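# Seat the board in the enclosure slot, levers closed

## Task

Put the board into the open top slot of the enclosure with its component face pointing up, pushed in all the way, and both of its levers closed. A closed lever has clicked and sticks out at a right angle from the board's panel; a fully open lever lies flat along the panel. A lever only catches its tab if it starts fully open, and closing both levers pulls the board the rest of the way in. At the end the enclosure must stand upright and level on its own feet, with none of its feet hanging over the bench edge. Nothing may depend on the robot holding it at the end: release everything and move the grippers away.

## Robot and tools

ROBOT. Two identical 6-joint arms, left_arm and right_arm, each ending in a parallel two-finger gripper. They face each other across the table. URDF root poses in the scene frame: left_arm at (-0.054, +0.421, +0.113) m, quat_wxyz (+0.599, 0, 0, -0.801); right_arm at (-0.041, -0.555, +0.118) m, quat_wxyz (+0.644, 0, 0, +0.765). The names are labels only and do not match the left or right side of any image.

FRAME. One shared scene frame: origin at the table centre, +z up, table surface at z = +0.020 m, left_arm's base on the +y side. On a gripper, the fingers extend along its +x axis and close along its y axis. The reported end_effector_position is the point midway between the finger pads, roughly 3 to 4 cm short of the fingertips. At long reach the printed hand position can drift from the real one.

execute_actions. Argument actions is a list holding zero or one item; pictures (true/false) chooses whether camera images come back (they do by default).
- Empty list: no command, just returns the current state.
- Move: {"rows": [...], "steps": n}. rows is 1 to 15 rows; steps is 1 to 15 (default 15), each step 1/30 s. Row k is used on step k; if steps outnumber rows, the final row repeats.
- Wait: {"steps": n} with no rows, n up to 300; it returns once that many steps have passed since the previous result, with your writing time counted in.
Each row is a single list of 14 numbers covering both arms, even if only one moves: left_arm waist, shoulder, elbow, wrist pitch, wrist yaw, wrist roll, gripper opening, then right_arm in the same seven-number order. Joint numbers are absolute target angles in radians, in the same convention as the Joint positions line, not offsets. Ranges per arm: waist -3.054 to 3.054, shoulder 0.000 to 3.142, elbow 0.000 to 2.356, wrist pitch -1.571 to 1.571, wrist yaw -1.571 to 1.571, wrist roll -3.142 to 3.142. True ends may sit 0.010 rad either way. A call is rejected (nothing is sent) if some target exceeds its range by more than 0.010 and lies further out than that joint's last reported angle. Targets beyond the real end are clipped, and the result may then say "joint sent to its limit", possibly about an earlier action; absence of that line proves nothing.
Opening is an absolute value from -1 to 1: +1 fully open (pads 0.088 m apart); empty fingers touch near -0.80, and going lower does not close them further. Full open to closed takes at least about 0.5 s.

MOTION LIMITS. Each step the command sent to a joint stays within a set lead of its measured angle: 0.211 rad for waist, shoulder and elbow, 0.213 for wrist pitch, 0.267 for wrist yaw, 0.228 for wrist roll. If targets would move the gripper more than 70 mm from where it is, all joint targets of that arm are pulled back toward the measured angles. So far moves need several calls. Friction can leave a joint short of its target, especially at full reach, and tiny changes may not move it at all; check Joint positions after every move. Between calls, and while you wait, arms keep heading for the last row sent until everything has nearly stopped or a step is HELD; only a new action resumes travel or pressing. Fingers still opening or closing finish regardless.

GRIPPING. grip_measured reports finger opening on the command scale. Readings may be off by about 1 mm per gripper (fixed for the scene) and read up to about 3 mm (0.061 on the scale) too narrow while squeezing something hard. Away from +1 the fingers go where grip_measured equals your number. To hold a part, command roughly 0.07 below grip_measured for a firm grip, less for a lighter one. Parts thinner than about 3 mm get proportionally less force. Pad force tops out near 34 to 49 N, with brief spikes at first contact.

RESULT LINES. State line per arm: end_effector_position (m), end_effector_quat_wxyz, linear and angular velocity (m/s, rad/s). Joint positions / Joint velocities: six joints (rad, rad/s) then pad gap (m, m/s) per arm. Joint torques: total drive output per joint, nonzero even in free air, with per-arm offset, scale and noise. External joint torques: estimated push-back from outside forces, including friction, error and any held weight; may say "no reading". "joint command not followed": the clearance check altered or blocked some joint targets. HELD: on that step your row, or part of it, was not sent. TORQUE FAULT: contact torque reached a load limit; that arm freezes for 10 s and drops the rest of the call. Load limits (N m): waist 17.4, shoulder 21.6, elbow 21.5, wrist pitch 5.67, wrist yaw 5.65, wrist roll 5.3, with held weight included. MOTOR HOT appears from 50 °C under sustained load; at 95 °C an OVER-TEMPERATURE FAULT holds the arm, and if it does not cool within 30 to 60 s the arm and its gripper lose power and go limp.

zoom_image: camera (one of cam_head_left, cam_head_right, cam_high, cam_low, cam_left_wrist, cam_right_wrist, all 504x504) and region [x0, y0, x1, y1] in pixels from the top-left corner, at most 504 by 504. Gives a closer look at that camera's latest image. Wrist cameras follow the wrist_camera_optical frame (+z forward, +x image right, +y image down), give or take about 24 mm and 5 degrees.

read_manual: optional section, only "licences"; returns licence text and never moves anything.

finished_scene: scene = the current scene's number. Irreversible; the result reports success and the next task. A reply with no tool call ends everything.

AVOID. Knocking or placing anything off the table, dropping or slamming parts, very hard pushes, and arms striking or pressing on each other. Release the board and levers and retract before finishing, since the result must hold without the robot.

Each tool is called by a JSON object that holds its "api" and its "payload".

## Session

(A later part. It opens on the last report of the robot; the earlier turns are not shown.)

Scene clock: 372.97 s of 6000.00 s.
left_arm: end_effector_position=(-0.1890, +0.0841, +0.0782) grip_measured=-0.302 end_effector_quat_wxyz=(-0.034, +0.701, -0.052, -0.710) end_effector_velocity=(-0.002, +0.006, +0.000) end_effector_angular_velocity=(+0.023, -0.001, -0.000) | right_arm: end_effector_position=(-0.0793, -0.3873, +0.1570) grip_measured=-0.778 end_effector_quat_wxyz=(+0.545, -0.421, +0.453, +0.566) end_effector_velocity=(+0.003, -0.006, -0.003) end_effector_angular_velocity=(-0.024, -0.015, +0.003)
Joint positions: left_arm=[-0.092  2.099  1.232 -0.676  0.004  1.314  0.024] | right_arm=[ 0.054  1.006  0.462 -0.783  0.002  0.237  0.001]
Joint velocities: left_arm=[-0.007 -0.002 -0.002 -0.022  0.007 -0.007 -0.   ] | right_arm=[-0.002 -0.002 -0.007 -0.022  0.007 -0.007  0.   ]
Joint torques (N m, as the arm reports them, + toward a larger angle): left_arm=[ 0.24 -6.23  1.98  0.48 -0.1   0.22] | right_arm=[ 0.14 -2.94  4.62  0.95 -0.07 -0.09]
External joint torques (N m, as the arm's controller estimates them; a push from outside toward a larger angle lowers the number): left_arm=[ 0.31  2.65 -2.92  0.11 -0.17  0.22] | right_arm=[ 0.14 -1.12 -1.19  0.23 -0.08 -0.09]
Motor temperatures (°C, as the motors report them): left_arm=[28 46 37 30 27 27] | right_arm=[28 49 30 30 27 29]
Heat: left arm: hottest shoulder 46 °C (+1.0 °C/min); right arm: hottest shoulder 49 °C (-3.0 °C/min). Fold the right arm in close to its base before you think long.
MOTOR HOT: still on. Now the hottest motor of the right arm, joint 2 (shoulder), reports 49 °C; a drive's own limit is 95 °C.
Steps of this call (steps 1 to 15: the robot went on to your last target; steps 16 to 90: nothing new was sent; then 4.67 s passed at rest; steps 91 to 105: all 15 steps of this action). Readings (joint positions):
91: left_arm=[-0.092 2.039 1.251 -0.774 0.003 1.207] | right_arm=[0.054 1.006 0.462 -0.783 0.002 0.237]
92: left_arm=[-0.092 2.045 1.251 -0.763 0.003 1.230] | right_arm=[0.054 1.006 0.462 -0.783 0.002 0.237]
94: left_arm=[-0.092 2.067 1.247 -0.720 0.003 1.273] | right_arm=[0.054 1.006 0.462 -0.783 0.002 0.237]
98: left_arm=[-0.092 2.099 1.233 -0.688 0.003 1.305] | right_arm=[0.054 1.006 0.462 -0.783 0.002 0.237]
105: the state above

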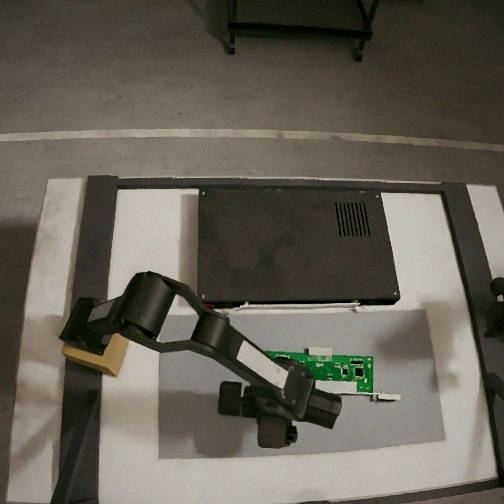

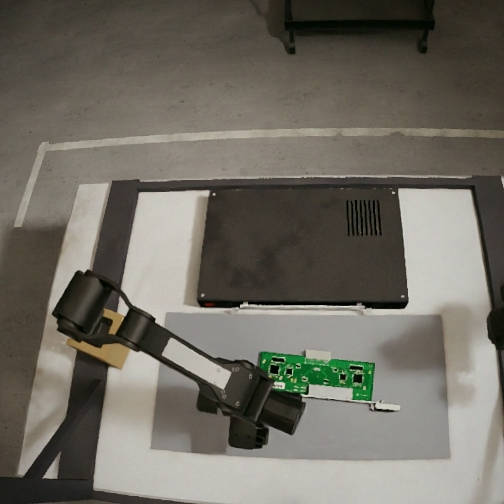

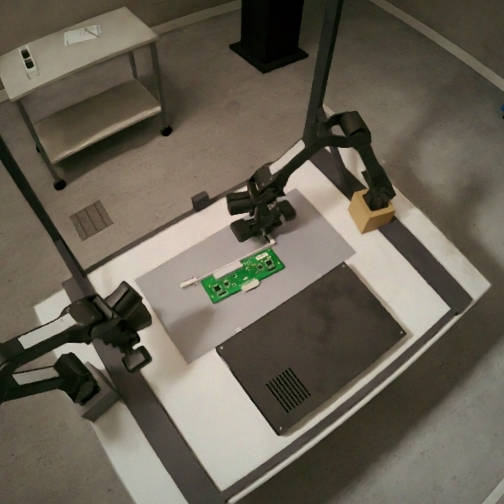

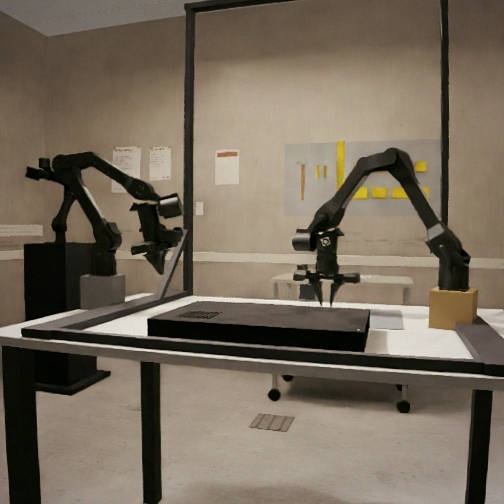

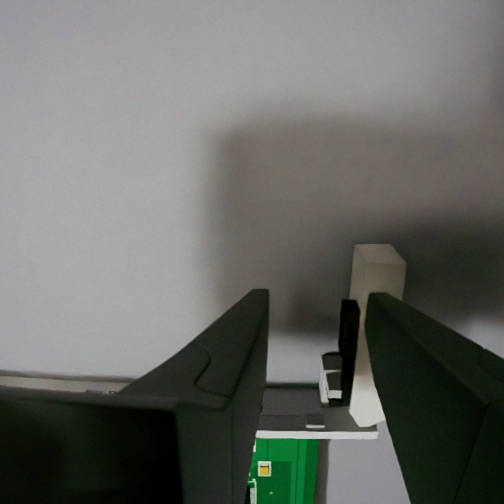

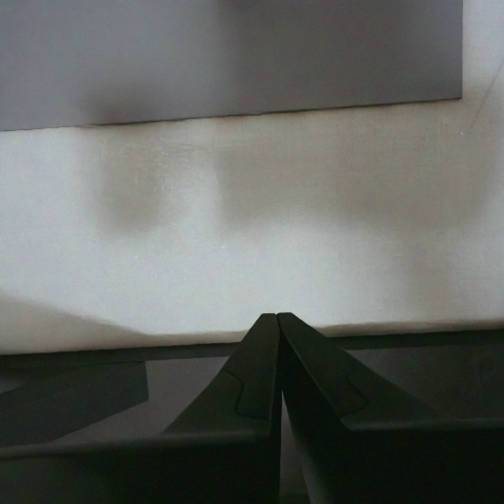

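{"api": "execute_actions", "payload": {"actions": [{"rows":[[-0.089,2.07,1.23,-0.68,0,1.3,-0.3,0.057,1.0,0.45,-0.78,0,0.234,-0.8],[-0.089,2.06,1.23,-0.68,0,1.3,-0.3,0.057,1.0,0.45,-0.78,0,0.234,-0.8],[-0.089,2.06,1.23,-0.68,0,1.3,-0.2,0.057,1.0,0.45,-0.78,0,0.234,-0.8],[-0.089,2.06,1.22,-0.70,0,1.3,-0.1,0.057,1.0,0.45,-0.78,0,0.234,-0.8],[-0.089,2.06,1.21,-0.72,0,1.3,-0.1,0.057,1.0,0.45,-0.78,0,0.234,-0.8],[-0.089,2.06,1.20,-0.72,0,1.3,-0.1,0.057,1.0,0.45,-0.78,0,0.234,-0.8],[-0.089,2.06,1.19,-0.71,0,1.3,-0.1,0.057,1.0,0.45,-0.78,0,0.234,-0.8],[-0.089,2.08,1.18,-0.69,0,1.3,-0.1,0.057,1.0,0.45,-0.78,0,0.234,-0.8],[-0.089,2.10,1.17,-0.67,0,1.3,-0.1,0.057,1.0,0.45,-0.78,0,0.234,-0.8],[-0.089,2.11,1.165,-0.66,0,1.3,-0.1,0.057,1.0,0.45,-0.78,0,0.234,-0.8]]}]}}

Scene clock: 386.10 s of 6000.00 s.
left_arm: end_effector_position=(-0.1816, +0.1002, +0.0686) grip_measured=-0.105 end_effector_quat_wxyz=(-0.044, +0.707, -0.035, -0.705) end_effector_velocity=(+0.003, +0.012, -0.023) end_effector_angular_velocity=(+0.037, -0.007, +0.020) | right_arm: end_effector_position=(-0.0793, -0.3872, +0.1570) grip_measured=-0.778 end_effector_quat_wxyz=(+0.545, -0.421, +0.453, +0.566) end_effector_velocity=(-0.000, -0.002, -0.001) end_effector_angular_velocity=(-0.008, +0.004, +0.006)
Joint positions: left_arm=[-0.091  2.095  1.177 -0.667  0.     1.305  0.034] | right_arm=[ 0.054  1.006  0.462 -0.783  0.002  0.237  0.001]
Joint velocities: left_arm=[-0.002  0.042 -0.046  0.051  0.007 -0.022  0.001] | right_arm=[-0.002 -0.002 -0.002 -0.007 -0.007 -0.007 -0.   ]
Joint torques (N m, as the arm reports them, + toward a larger angle): left_arm=[ 0.17 -8.03  2.99  0.23  0.05 -0.19] | right_arm=[ 0.13 -2.92  4.63  0.95 -0.07 -0.09]
External joint torques (N m, as the arm's controller estimates them; a push from outside toward a larger angle lowers the number): left_arm=[ 0.22  1.01 -2.06 -0.14 -0.01 -0.19] | right_arm=[ 0.13 -1.09 -1.23  0.2  -0.08 -0.08]
Motor temperatures (°C, as the motors report them): left_arm=[28 46 36 30 27 27] | right_arm=[28 45 31 31 27 29]
Heat: left arm: hottest shoulder 46 °C (+1.0 °C/min); right arm: hottest shoulder 45 °C (-8.0 °C/min).
MOTOR HOT: cleared. Now the hottest motor of the right arm, joint 2 (shoulder), reports 45 °C.
Steps of this call (steps 1 to 15: the robot went on to your last target; steps 16 to 90: nothing new was sent; then 9.63 s passed at rest; steps 91 to 105: all 15 steps of this action). Readings (joint positions):
91: left_arm=[-0.092 2.094 1.231 -0.676 0.004 1.314] | right_arm=[0.054 1.006 0.462 -0.783 0.002 0.237]
92: left_arm=[-0.092 2.088 1.231 -0.676 0.003 1.314] | right_arm=[0.054 1.006 0.462 -0.783 0.002 0.237]
94: left_arm=[-0.091 2.082 1.231 -0.678 0.000 1.310] | right_arm=[0.054 1.006 0.462 -0.783 0.002 0.237]
98: left_arm=[-0.091 2.071 1.213 -0.702 0.000 1.306] | right_arm=[0.054 1.006 0.462 -0.783 0.002 0.237]
105: the state above

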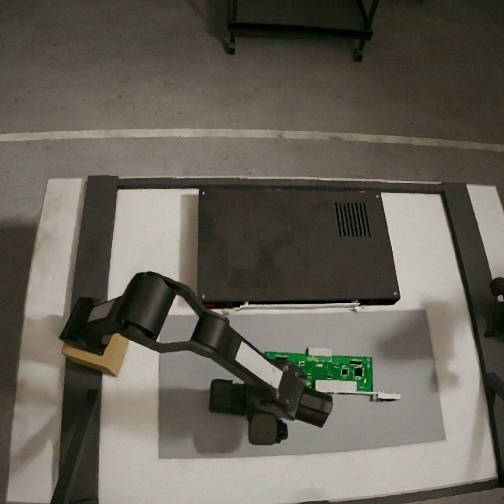

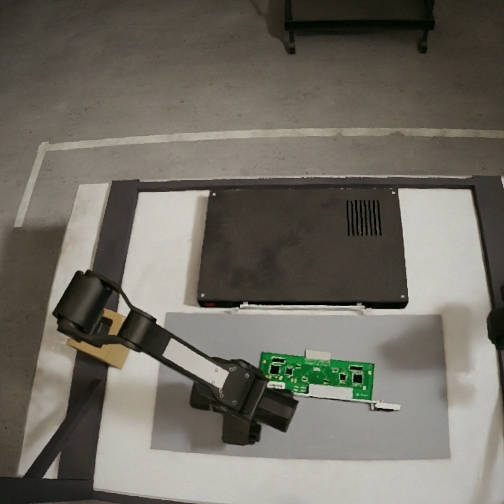

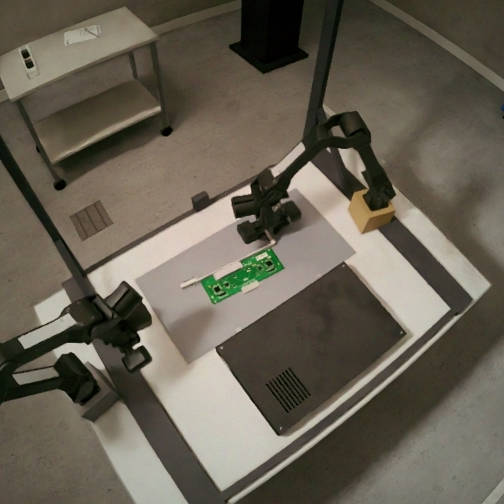

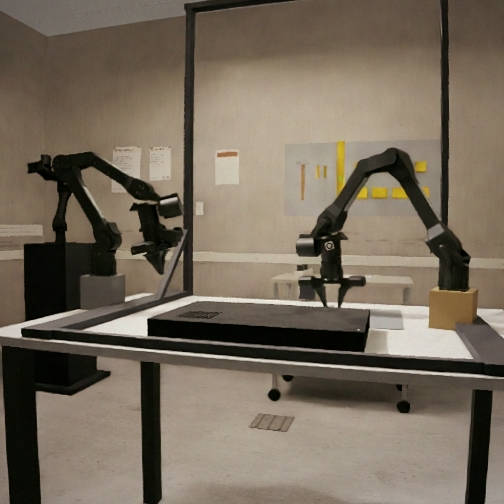

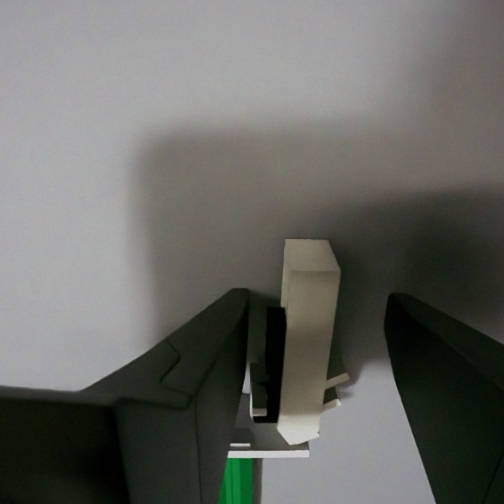

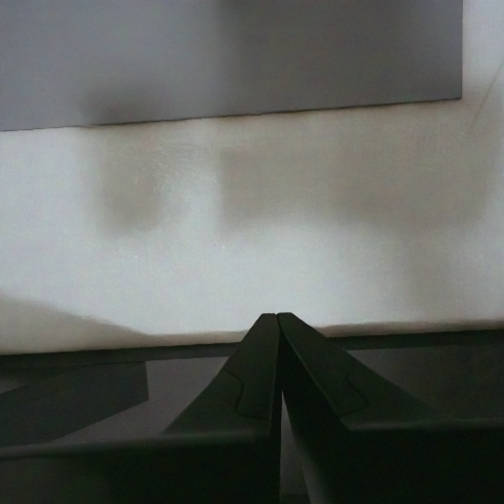

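{"api": "execute_actions", "payload": {"actions": [{"rows":[[-0.089,2.11,1.165,-0.645,0,1.3,-0.2,0.057,1.0,0.45,-0.78,0,0.234,-0.8],[-0.089,2.11,1.165,-0.64,0,1.3,-0.3,0.057,1.0,0.45,-0.78,0,0.234,-0.8],[-0.089,2.11,1.165,-0.64,0,1.3,-0.4,0.057,1.0,0.45,-0.78,0,0.234,-0.8],[-0.089,2.11,1.165,-0.64,0,1.3,-0.45,0.057,1.0,0.45,-0.78,0,0.234,-0.8],[-0.089,2.11,1.165,-0.64,0,1.3,-0.5,0.057,1.0,0.45,-0.78,0,0.234,-0.8],[-0.089,2.11,1.165,-0.64,0,1.3,-0.55,0.057,1.0,0.45,-0.78,0,0.234,-0.8],[-0.089,2.11,1.165,-0.64,0,1.3,-0.6,0.057,1.0,0.45,-0.78,0,0.234,-0.8],[-0.089,2.11,1.165,-0.64,0,1.3,-0.65,0.057,1.0,0.45,-0.78,0,0.234,-0.8]]}]}}

Scene clock: 397.57 s of 6000.00 s.
left_arm: end_effector_position=(-0.1832, +0.0967, +0.0678) grip_measured=-0.626 end_effector_quat_wxyz=(-0.037, +0.705, -0.041, -0.707) end_effector_velocity=(-0.001, +0.003, -0.001) end_effector_angular_velocity=(+0.014, +0.002, +0.005) | right_arm: end_effector_position=(-0.0793, -0.3872, +0.1570) grip_measured=-0.778 end_effector_quat_wxyz=(+0.545, -0.421, +0.453, +0.566) end_effector_velocity=(-0.002, -0.003, -0.001) end_effector_angular_velocity=(-0.012, +0.017, +0.005)
Joint positions: left_arm=[-0.091  2.095  1.174 -0.644  0.001  1.303  0.008] | right_arm=[ 0.054  1.006  0.462 -0.783  0.002  0.237  0.001]
Joint velocities: left_arm=[-0.002  0.002 -0.002 -0.007  0.007 -0.007 -0.005] | right_arm=[-0.007 -0.002 -0.002 -0.007 -0.022 -0.007 -0.   ]
Joint torques (N m, as the arm reports them, + toward a larger angle): left_arm=[ 0.19 -7.79  3.07  0.32  0.03 -0.11] | right_arm=[ 0.13 -2.92  4.65  0.93 -0.07 -0.08]
External joint torques (N m, as the arm's controller estimates them; a push from outside toward a larger angle lowers the number): left_arm=[ 0.2   0.72 -1.55  0.01 -0.03 -0.11] | right_arm=[ 0.13 -1.08 -1.24  0.18 -0.07 -0.08]
Motor temperatures (°C, as the motors report them): left_arm=[28 46 36 30 27 27] | right_arm=[28 43 31 31 27 29]
Heat: left arm: hottest shoulder 46 °C (+1.0 °C/min); right arm: hottest shoulder 43 °C (-10.0 °C/min).
Steps of this call (steps 1 to 15: the robot went on to your last target; steps 16 to 90: nothing new was sent; then 7.97 s passed at rest; steps 91 to 105: all 15 steps of this action). Readings (joint positions):
91: left_arm=[-0.091 2.095 1.175 -0.659 0.000 1.305] | right_arm=[0.054 1.006 0.462 -0.783 0.002 0.237]
92: left_arm=[-0.091 2.095 1.175 -0.654 0.000 1.305] | right_arm=[0.054 1.006 0.462 -0.783 0.002 0.237]
94: left_arm=[-0.091 2.095 1.175 -0.647 0.000 1.305] | right_arm=[0.054 1.006 0.462 -0.783 0.002 0.237]
98: left_arm=[-0.091 2.095 1.175 -0.643 0.000 1.305] | right_arm=[0.054 1.006 0.462 -0.783 0.002 0.237]
105: the state above

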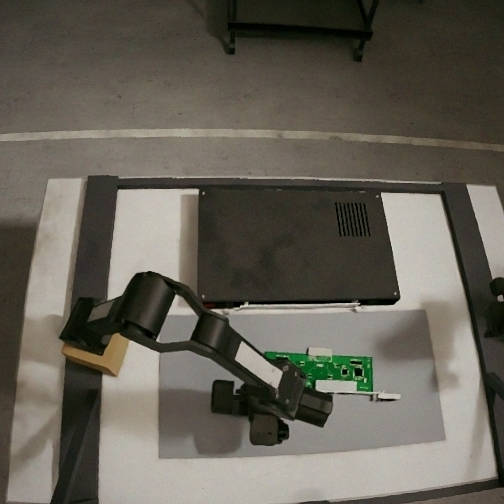

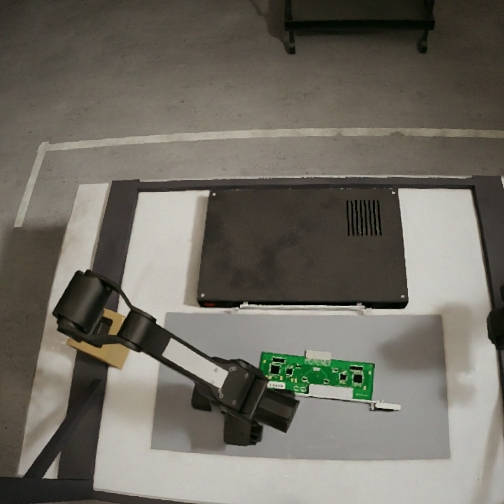

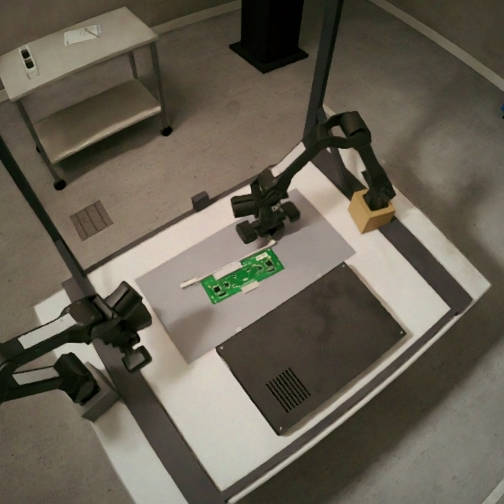

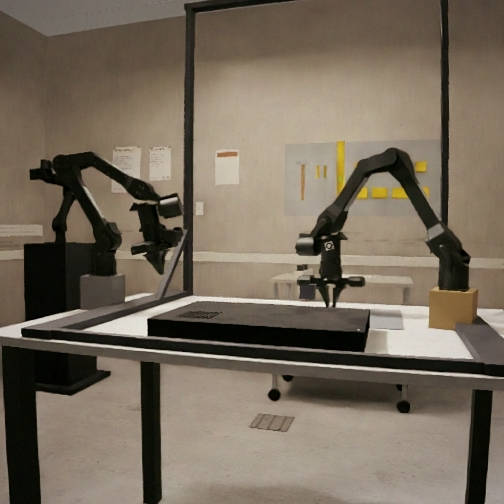

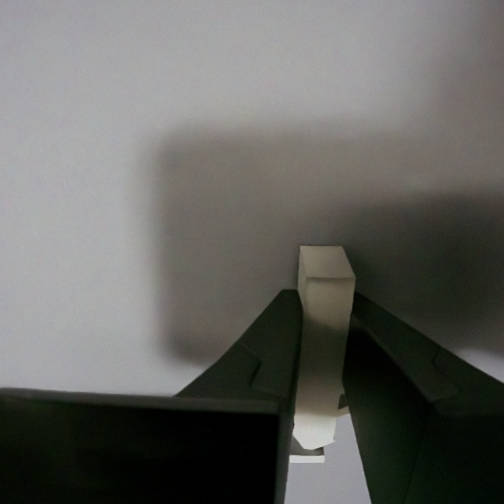

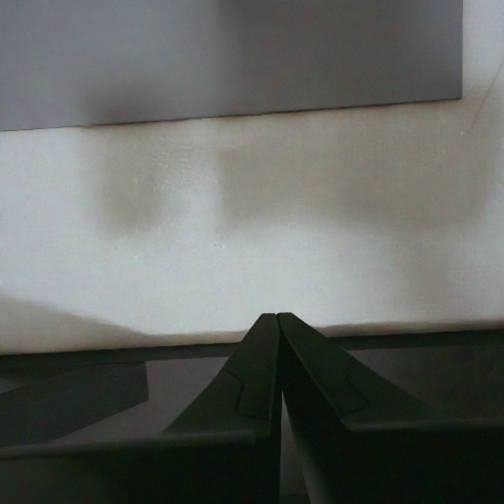

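Button appears squeezed. Twist and shift +y.

{"api": "execute_actions", "payload": {"actions": [{"rows":[[-0.089,2.11,1.165,-0.645,0,1.35,-0.68,0.057,1.0,0.45,-0.78,0,0.234,-0.8],[-0.089,2.11,1.165,-0.65,0,1.4,-0.68,0.057,1.0,0.45,-0.78,0,0.234,-0.8],[-0.089,2.11,1.165,-0.656,0,1.45,-0.68,0.057,1.0,0.45,-0.78,0,0.234,-0.8],[-0.089,2.11,1.165,-0.662,0,1.5,-0.68,0.057,1.0,0.45,-0.78,0,0.234,-0.8],[-0.089,2.11,1.165,-0.668,0,1.55,-0.68,0.057,1.0,0.45,-0.78,0,0.234,-0.8],[-0.089,2.112,1.165,-0.674,0,1.6,-0.68,0.057,1.0,0.45,-0.78,0,0.234,-0.8],[-0.089,2.112,1.165,-0.68,0,1.65,-0.68,0.057,1.0,0.45,-0.78,0,0.234,-0.8],[-0.089,2.112,1.165,-0.686,0,1.7,-0.68,0.057,1.0,0.45,-0.78,0,0.234,-0.8]]}]}}

Scene clock: 405.83 s of 6000.00 s.
left_arm: end_effector_position=(-0.1800, +0.1055, +0.0678) grip_measured=-0.628 end_effector_quat_wxyz=(-0.184, +0.687, -0.158, -0.685) end_effector_velocity=(+0.001, +0.001, +0.002) end_effector_angular_velocity=(+0.001, -0.004, -0.113) | right_arm: end_effector_position=(-0.0793, -0.3872, +0.1570) grip_measured=-0.778 end_effector_quat_wxyz=(+0.545, -0.421, +0.453, +0.566) end_effector_velocity=(-0.000, -0.003, -0.001) end_effector_angular_velocity=(-0.013, +0.002, +0.006)
Joint positions: left_arm=[-0.091  2.095  1.173 -0.685  0.003  1.682  0.008] | right_arm=[ 0.054  1.006  0.462 -0.783  0.002  0.237  0.001]
Joint velocities: left_arm=[-0.002 -0.007 -0.002 -0.007 -0.007  0.11   0.   ] | right_arm=[-0.002  0.002 -0.002 -0.007 -0.007 -0.007 -0.   ]
Joint torques (N m, as the arm reports them, + toward a larger angle): left_arm=[ 0.19 -7.41  2.98 -0.02 -0.03  0.33] | right_arm=[ 0.15 -2.92  4.63  0.93 -0.07 -0.09]
External joint torques (N m, as the arm's controller estimates them; a push from outside toward a larger angle lowers the number): left_arm=[ 0.17  1.13 -1.65 -0.25 -0.1   0.32] | right_arm=[ 0.15 -1.11 -1.23  0.19 -0.08 -0.09]
Motor temperatures (°C, as the motors report them): left_arm=[28 47 36 30 27 27] | right_arm=[28 41 31 31 27 29]
Heat: left arm: hottest shoulder 47 °C (+2.0 °C/min); right arm: hottest shoulder 41 °C (-12.2 °C/min).
Steps of this call (steps 1 to 15: the robot went on to your last target; steps 16 to 90: nothing new was sent; then 4.77 s passed at rest; steps 91 to 105: all 15 steps of this action). Readings (joint positions):
91: left_arm=[-0.091 2.095 1.174 -0.645 0.002 1.308] | right_arm=[0.054 1.006 0.462 -0.783 0.002 0.237]
92: left_arm=[-0.091 2.095 1.174 -0.647 0.002 1.329] | right_arm=[0.054 1.006 0.462 -0.783 0.002 0.237]
94: left_arm=[-0.091 2.095 1.174 -0.654 0.003 1.399] | right_arm=[0.054 1.006 0.462 -0.783 0.002 0.237]
98: left_arm=[-0.091 2.095 1.174 -0.673 0.003 1.574] | right_arm=[0.054 1.006 0.462 -0.783 0.002 0.237]
105: the state above

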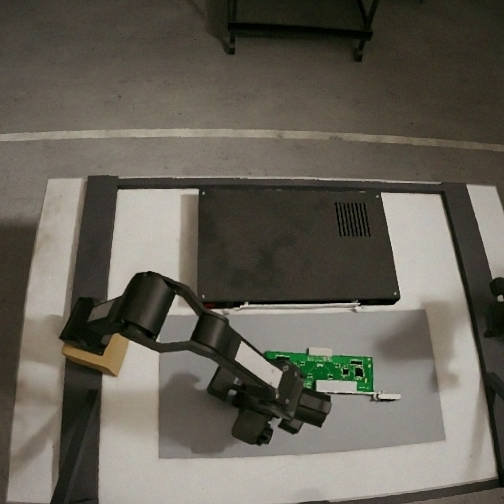

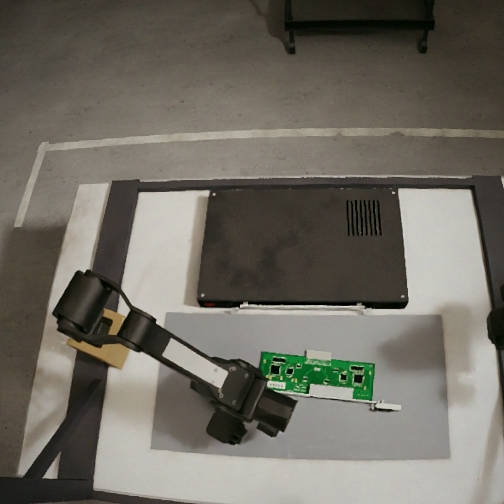

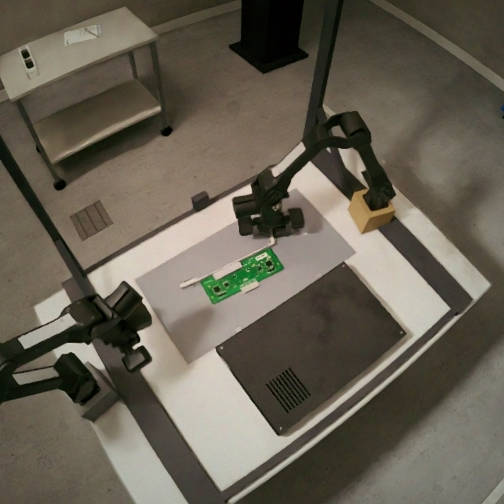

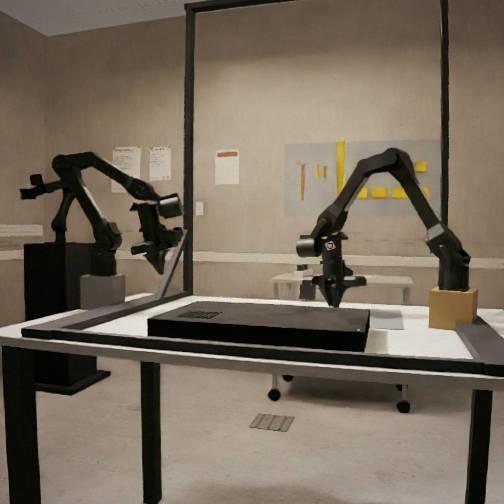

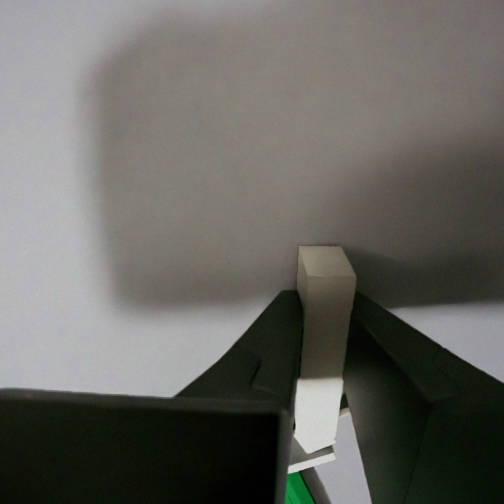

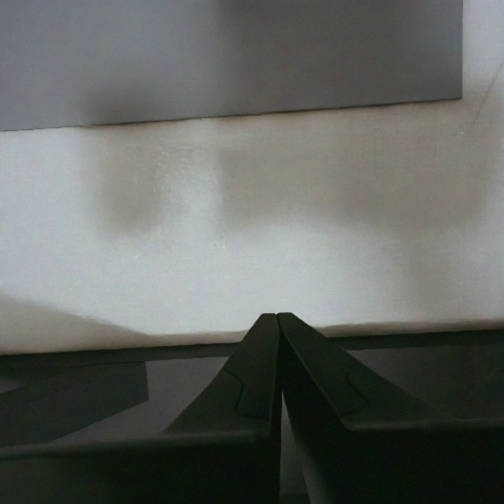

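{"api": "execute_actions", "payload": {"actions": [{"rows":[[-0.088,2.09,1.158,-0.684,0,1.76,-0.68,0.057,1.0,0.45,-0.78,0,0.234,-0.8],[-0.086,2.078,1.15,-0.681,0,1.83,-0.68,0.057,1.0,0.45,-0.78,0,0.234,-0.8],[-0.084,2.07,1.14,-0.677,0,1.9,-0.68,0.057,1.0,0.45,-0.78,0,0.234,-0.8],[-0.082,2.064,1.13,-0.673,0,1.97,-0.68,0.057,1.0,0.45,-0.78,0,0.234,-0.8],[-0.08,2.058,1.12,-0.669,0,2.04,-0.68,0.057,1.0,0.45,-0.78,0,0.234,-0.8],[-0.078,2.053,1.11,-0.665,0,2.11,-0.68,0.057,1.0,0.45,-0.78,0,0.234,-0.8],[-0.076,2.048,1.10,-0.661,0,2.18,-0.68,0.057,1.0,0.45,-0.78,0,0.234,-0.8],[-0.073,2.044,1.095,-0.658,0,2.25,-0.68,0.057,1.0,0.45,-0.78,0,0.234,-0.8],[-0.07,2.04,1.09,-0.656,0,2.32,-0.68,0.057,1.0,0.45,-0.78,0,0.234,-0.8]]}], "pictures": false}}

{"api": "execute_actions", "payload": {"actions": [{"rows":[[-0.066,2.037,1.085,-0.654,0,2.39,-0.68,0.057,1.0,0.45,-0.78,0,0.234,-0.8],[-0.061,2.034,1.079,-0.652,0,2.46,-0.68,0.057,1.0,0.45,-0.78,0,0.234,-0.8],[-0.056,2.031,1.073,-0.65,0,2.53,-0.68,0.057,1.0,0.45,-0.78,0,0.234,-0.8],[-0.051,2.028,1.068,-0.648,0,2.6,-0.68,0.057,1.0,0.45,-0.78,0,0.234,-0.8],[-0.046,2.026,1.063,-0.646,0,2.67,-0.68,0.057,1.0,0.45,-0.78,0,0.234,-0.8],[-0.042,2.024,1.059,-0.644,0,2.74,-0.68,0.057,1.0,0.45,-0.78,0,0.234,-0.8],[-0.038,2.022,1.056,-0.642,0,2.81,-0.68,0.057,1.0,0.45,-0.78,0,0.234,-0.8],[-0.035,2.02,1.053,-0.64,0,2.88,-0.68,0.057,1.0,0.45,-0.78,0,0.234,-0.8],[-0.033,2.02,1.052,-0.64,0,2.93,-0.68,0.057,1.0,0.45,-0.78,0,0.234,-0.8]]}], "pictures": false}}

{"api": "execute_actions", "payload": {"actions": [{"steps":10}]}}

Scene clock: 444.57 s of 6000.00 s.
left_arm: end_effector_position=(-0.1691, +0.1177, +0.0681) grip_measured=-0.628 end_effector_quat_wxyz=(-0.378, +0.603, -0.351, -0.609) end_effector_velocity=(+0.001, +0.002, -0.000) end_effector_angular_velocity=(-0.011, +0.006, -0.244) | right_arm: end_effector_position=(-0.0793, -0.3872, +0.1570) grip_measured=-0.778 end_effector_quat_wxyz=(+0.545, -0.421, +0.453, +0.566) end_effector_velocity=(-0.001, +0.001, -0.001) end_effector_angular_velocity=(+0.001, +0.006, +0.006)
Joint positions: left_arm=[-0.074  2.051  1.101 -0.66   0.002  2.293  0.008] | right_arm=[ 0.054  1.006  0.462 -0.783  0.002  0.237  0.001]
Joint velocities: left_arm=[-0.002 -0.012 -0.022  0.022 -0.007  0.242  0.   ] | right_arm=[-0.002  0.002 -0.002  0.007 -0.007 -0.007 -0.   ]
Joint torques (N m, as the arm reports them, + toward a larger angle): left_arm=[ 0.36 -9.95  2.8   0.11 -0.01  0.25] | right_arm=[ 0.13 -2.89  4.63  0.93 -0.08 -0.08]
External joint torques (N m, as the arm's controller estimates them; a push from outside toward a larger angle lowers the number): left_arm=[ 0.39 -1.82 -1.77 -0.12 -0.07  0.24] | right_arm=[ 0.13 -1.07 -1.23  0.19 -0.08 -0.08]
Motor temperatures (°C, as the motors report them): left_arm=[28 47 36 29 27 27] | right_arm=[28 39 31 32 27 29]
Heat: left arm: hottest shoulder 47 °C (+1.0 °C/min); right arm: hottest shoulder 39 °C (-6.0 °C/min).
Steps of this call (steps 1 to 15: the robot went on to your last target; steps 16 to 90: nothing new was sent; then 35.23 s passed at rest; steps 91 to 105: all 15 steps of this action). Readings (joint positions):
91: left_arm=[-0.091 2.095 1.172 -0.687 0.003 1.707] | right_arm=[0.054 1.006 0.462 -0.783 0.002 0.237]
92: left_arm=[-0.091 2.095 1.169 -0.687 0.003 1.738] | right_arm=[0.054 1.006 0.462 -0.783 0.002 0.237]
94: left_arm=[-0.090 2.087 1.157 -0.682 0.002 1.832] | right_arm=[0.054 1.006 0.462 -0.783 0.002 0.237]
98: left_arm=[-0.084 2.063 1.124 -0.669 0.002 2.076] | right_arm=[0.054 1.006 0.462 -0.783 0.002 0.237]
105: the state above

Scene clock: 445.07 s of 6000.00 s.
left_arm: end_effector_position=(-0.1551, +0.1209, +0.0674) grip_measured=-0.628 end_effector_quat_wxyz=(-0.532, +0.471, -0.509, -0.485) end_effector_velocity=(+0.002, +0.008, +0.000) end_effector_angular_velocity=(+0.029, +0.004, -0.151) | right_arm: end_effector_position=(-0.0793, -0.3872, +0.1570) grip_measured=-0.778 end_effector_quat_wxyz=(+0.545, -0.421, +0.453, +0.566) end_effector_velocity=(-0.000, -0.002, -0.001) end_effector_angular_velocity=(-0.008, +0.004, +0.006)
Joint positions: left_arm=[-0.036  2.029  1.062 -0.642  0.002  2.904  0.008] | right_arm=[ 0.054  1.006  0.462 -0.783  0.002  0.237  0.001]
Joint velocities: left_arm=[ 0.002 -0.007 -0.012 -0.022  0.007  0.154 -0.   ] | right_arm=[-0.002 -0.002 -0.002 -0.007 -0.007 -0.007 -0.   ]
Joint torques (N m, as the arm reports them, + toward a larger angle): left_arm=[ 0.24 -9.6   2.66  0.   -0.04  0.32] | right_arm=[ 0.12 -2.92  4.62  0.93 -0.07 -0.08]
External joint torques (N m, as the arm's controller estimates them; a push from outside toward a larger angle lowers the number): left_arm=[ 0.22 -1.82 -1.63 -0.14 -0.06  0.27] | right_arm=[ 0.13 -1.1  -1.21  0.2  -0.08 -0.08]
Motor temperatures (°C, as the motors report them): left_arm=[28 47 36 29 27 27] | right_arm=[28 39 31 32 27 29]
Heat: left arm: hottest shoulder 47 °C (+1.0 °C/min); right arm: hottest shoulder 39 °C (-6.1 °C/min).
Steps of this call (steps 1 to 15: all 15 steps of this action). Readings (joint positions):
1: left_arm=[-0.074 2.050 1.099 -0.659 0.002 2.316] | right_arm=[0.054 1.006 0.462 -0.783 0.002 0.237]
2: left_arm=[-0.073 2.048 1.096 -0.658 0.002 2.356] | right_arm=[0.054 1.006 0.462 -0.783 0.002 0.237]
4: left_arm=[-0.067 2.043 1.088 -0.655 0.002 2.457] | right_arm=[0.054 1.006 0.462 -0.783 0.002 0.237]
8: left_arm=[-0.048 2.034 1.071 -0.648 0.002 2.705] | right_arm=[0.054 1.006 0.462 -0.783 0.002 0.237]
15: the state above

Scene clock: 445.40 s of 6000.00 s.
left_arm: end_effector_position=(-0.1538, +0.1207, +0.0674) grip_measured=-0.628 end_effector_quat_wxyz=(-0.535, +0.468, -0.512, -0.482) end_effector_velocity=(+0.003, +0.007, -0.000) end_effector_angular_velocity=(+0.023, -0.015, -0.010) | right_arm: end_effector_position=(-0.0793, -0.3872, +0.1570) grip_measured=-0.778 end_effector_quat_wxyz=(+0.545, -0.421, +0.453, +0.566) end_effector_velocity=(+0.002, -0.001, -0.000) end_effector_angular_velocity=(-0.004, -0.014, +0.017)
Joint positions: left_arm=[-0.033  2.029  1.061 -0.642  0.     2.919  0.008] | right_arm=[ 0.054  1.006  0.462 -0.783  0.002  0.237  0.001]
Joint velocities: left_arm=[-0.002 -0.002 -0.007 -0.022 -0.007  0.007 -0.   ] | right_arm=[-0.002  0.002  0.002 -0.007  0.007 -0.022 -0.   ]
Joint torques (N m, as the arm reports them, + toward a larger angle): left_arm=[-0.03 -9.6   2.69  0.02  0.02  0.43] | right_arm=[ 0.13 -2.91  4.61  0.93 -0.07 -0.08]
External joint torques (N m, as the arm's controller estimates them; a push from outside toward a larger angle lowers the number): left_arm=[ 0.01 -1.82 -1.63 -0.13  0.    0.43] | right_arm=[ 0.13 -1.08 -1.28  0.18 -0.08 -0.08]
Motor temperatures (°C, as the motors report them): left_arm=[28 47 36 29 27 27] | right_arm=[28 39 31 32 27 29]
Heat: left arm: hottest shoulder 47 °C (+1.0 °C/min); right arm: hottest shoulder 39 °C (-6.1 °C/min).
Steps of this call (steps 1 to 10: the robot went on to your last target). Readings (joint positions):
1: left_arm=[-0.036 2.029 1.062 -0.642 0.002 2.908] | right_arm=[0.054 1.006 0.462 -0.783 0.002 0.237]
2: left_arm=[-0.035 2.029 1.062 -0.642 0.001 2.911] | right_arm=[0.054 1.006 0.462 -0.783 0.002 0.237]
4: left_arm=[-0.034 2.029 1.061 -0.642 0.000 2.915] | right_arm=[0.054 1.006 0.462 -0.783 0.002 0.237]
8: left_arm=[-0.033 2.029 1.061 -0.642 0.000 2.918] | right_arm=[0.054 1.006 0.462 -0.783 0.002 0.237]
10: the state above

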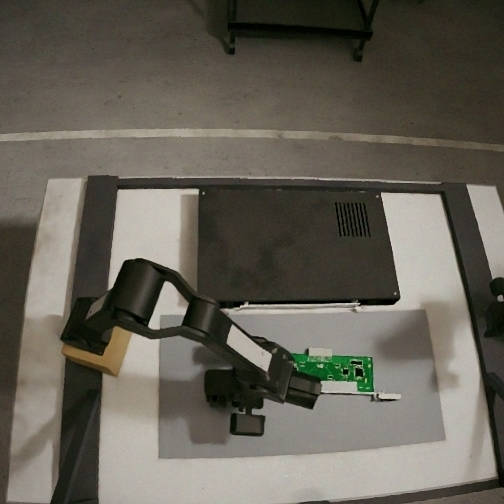

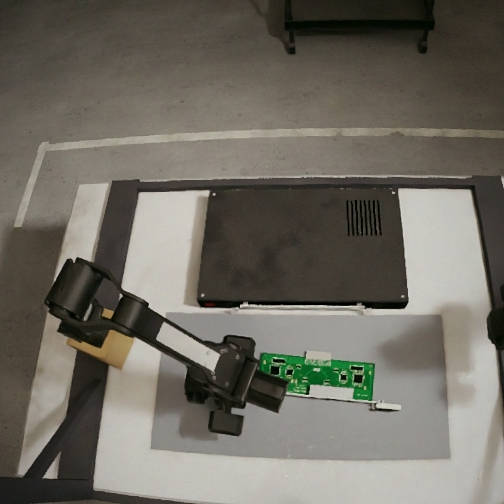

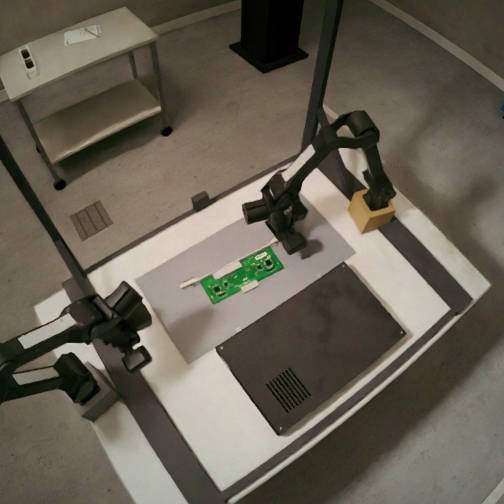

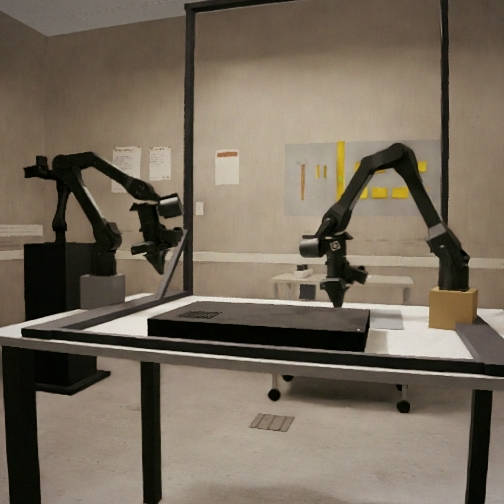

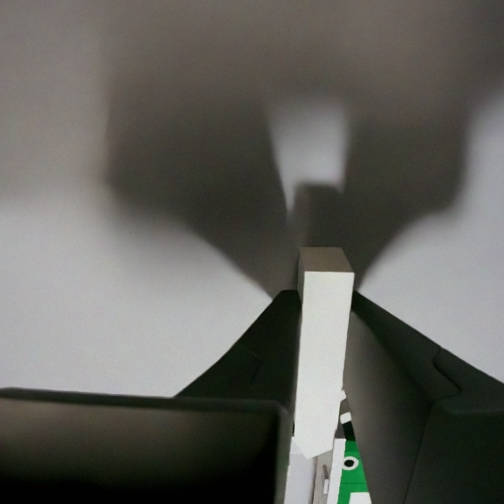

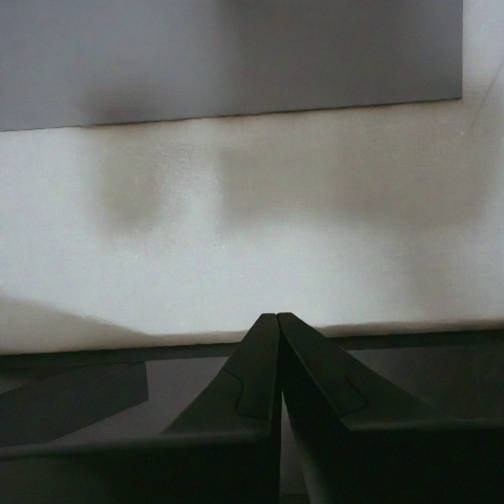

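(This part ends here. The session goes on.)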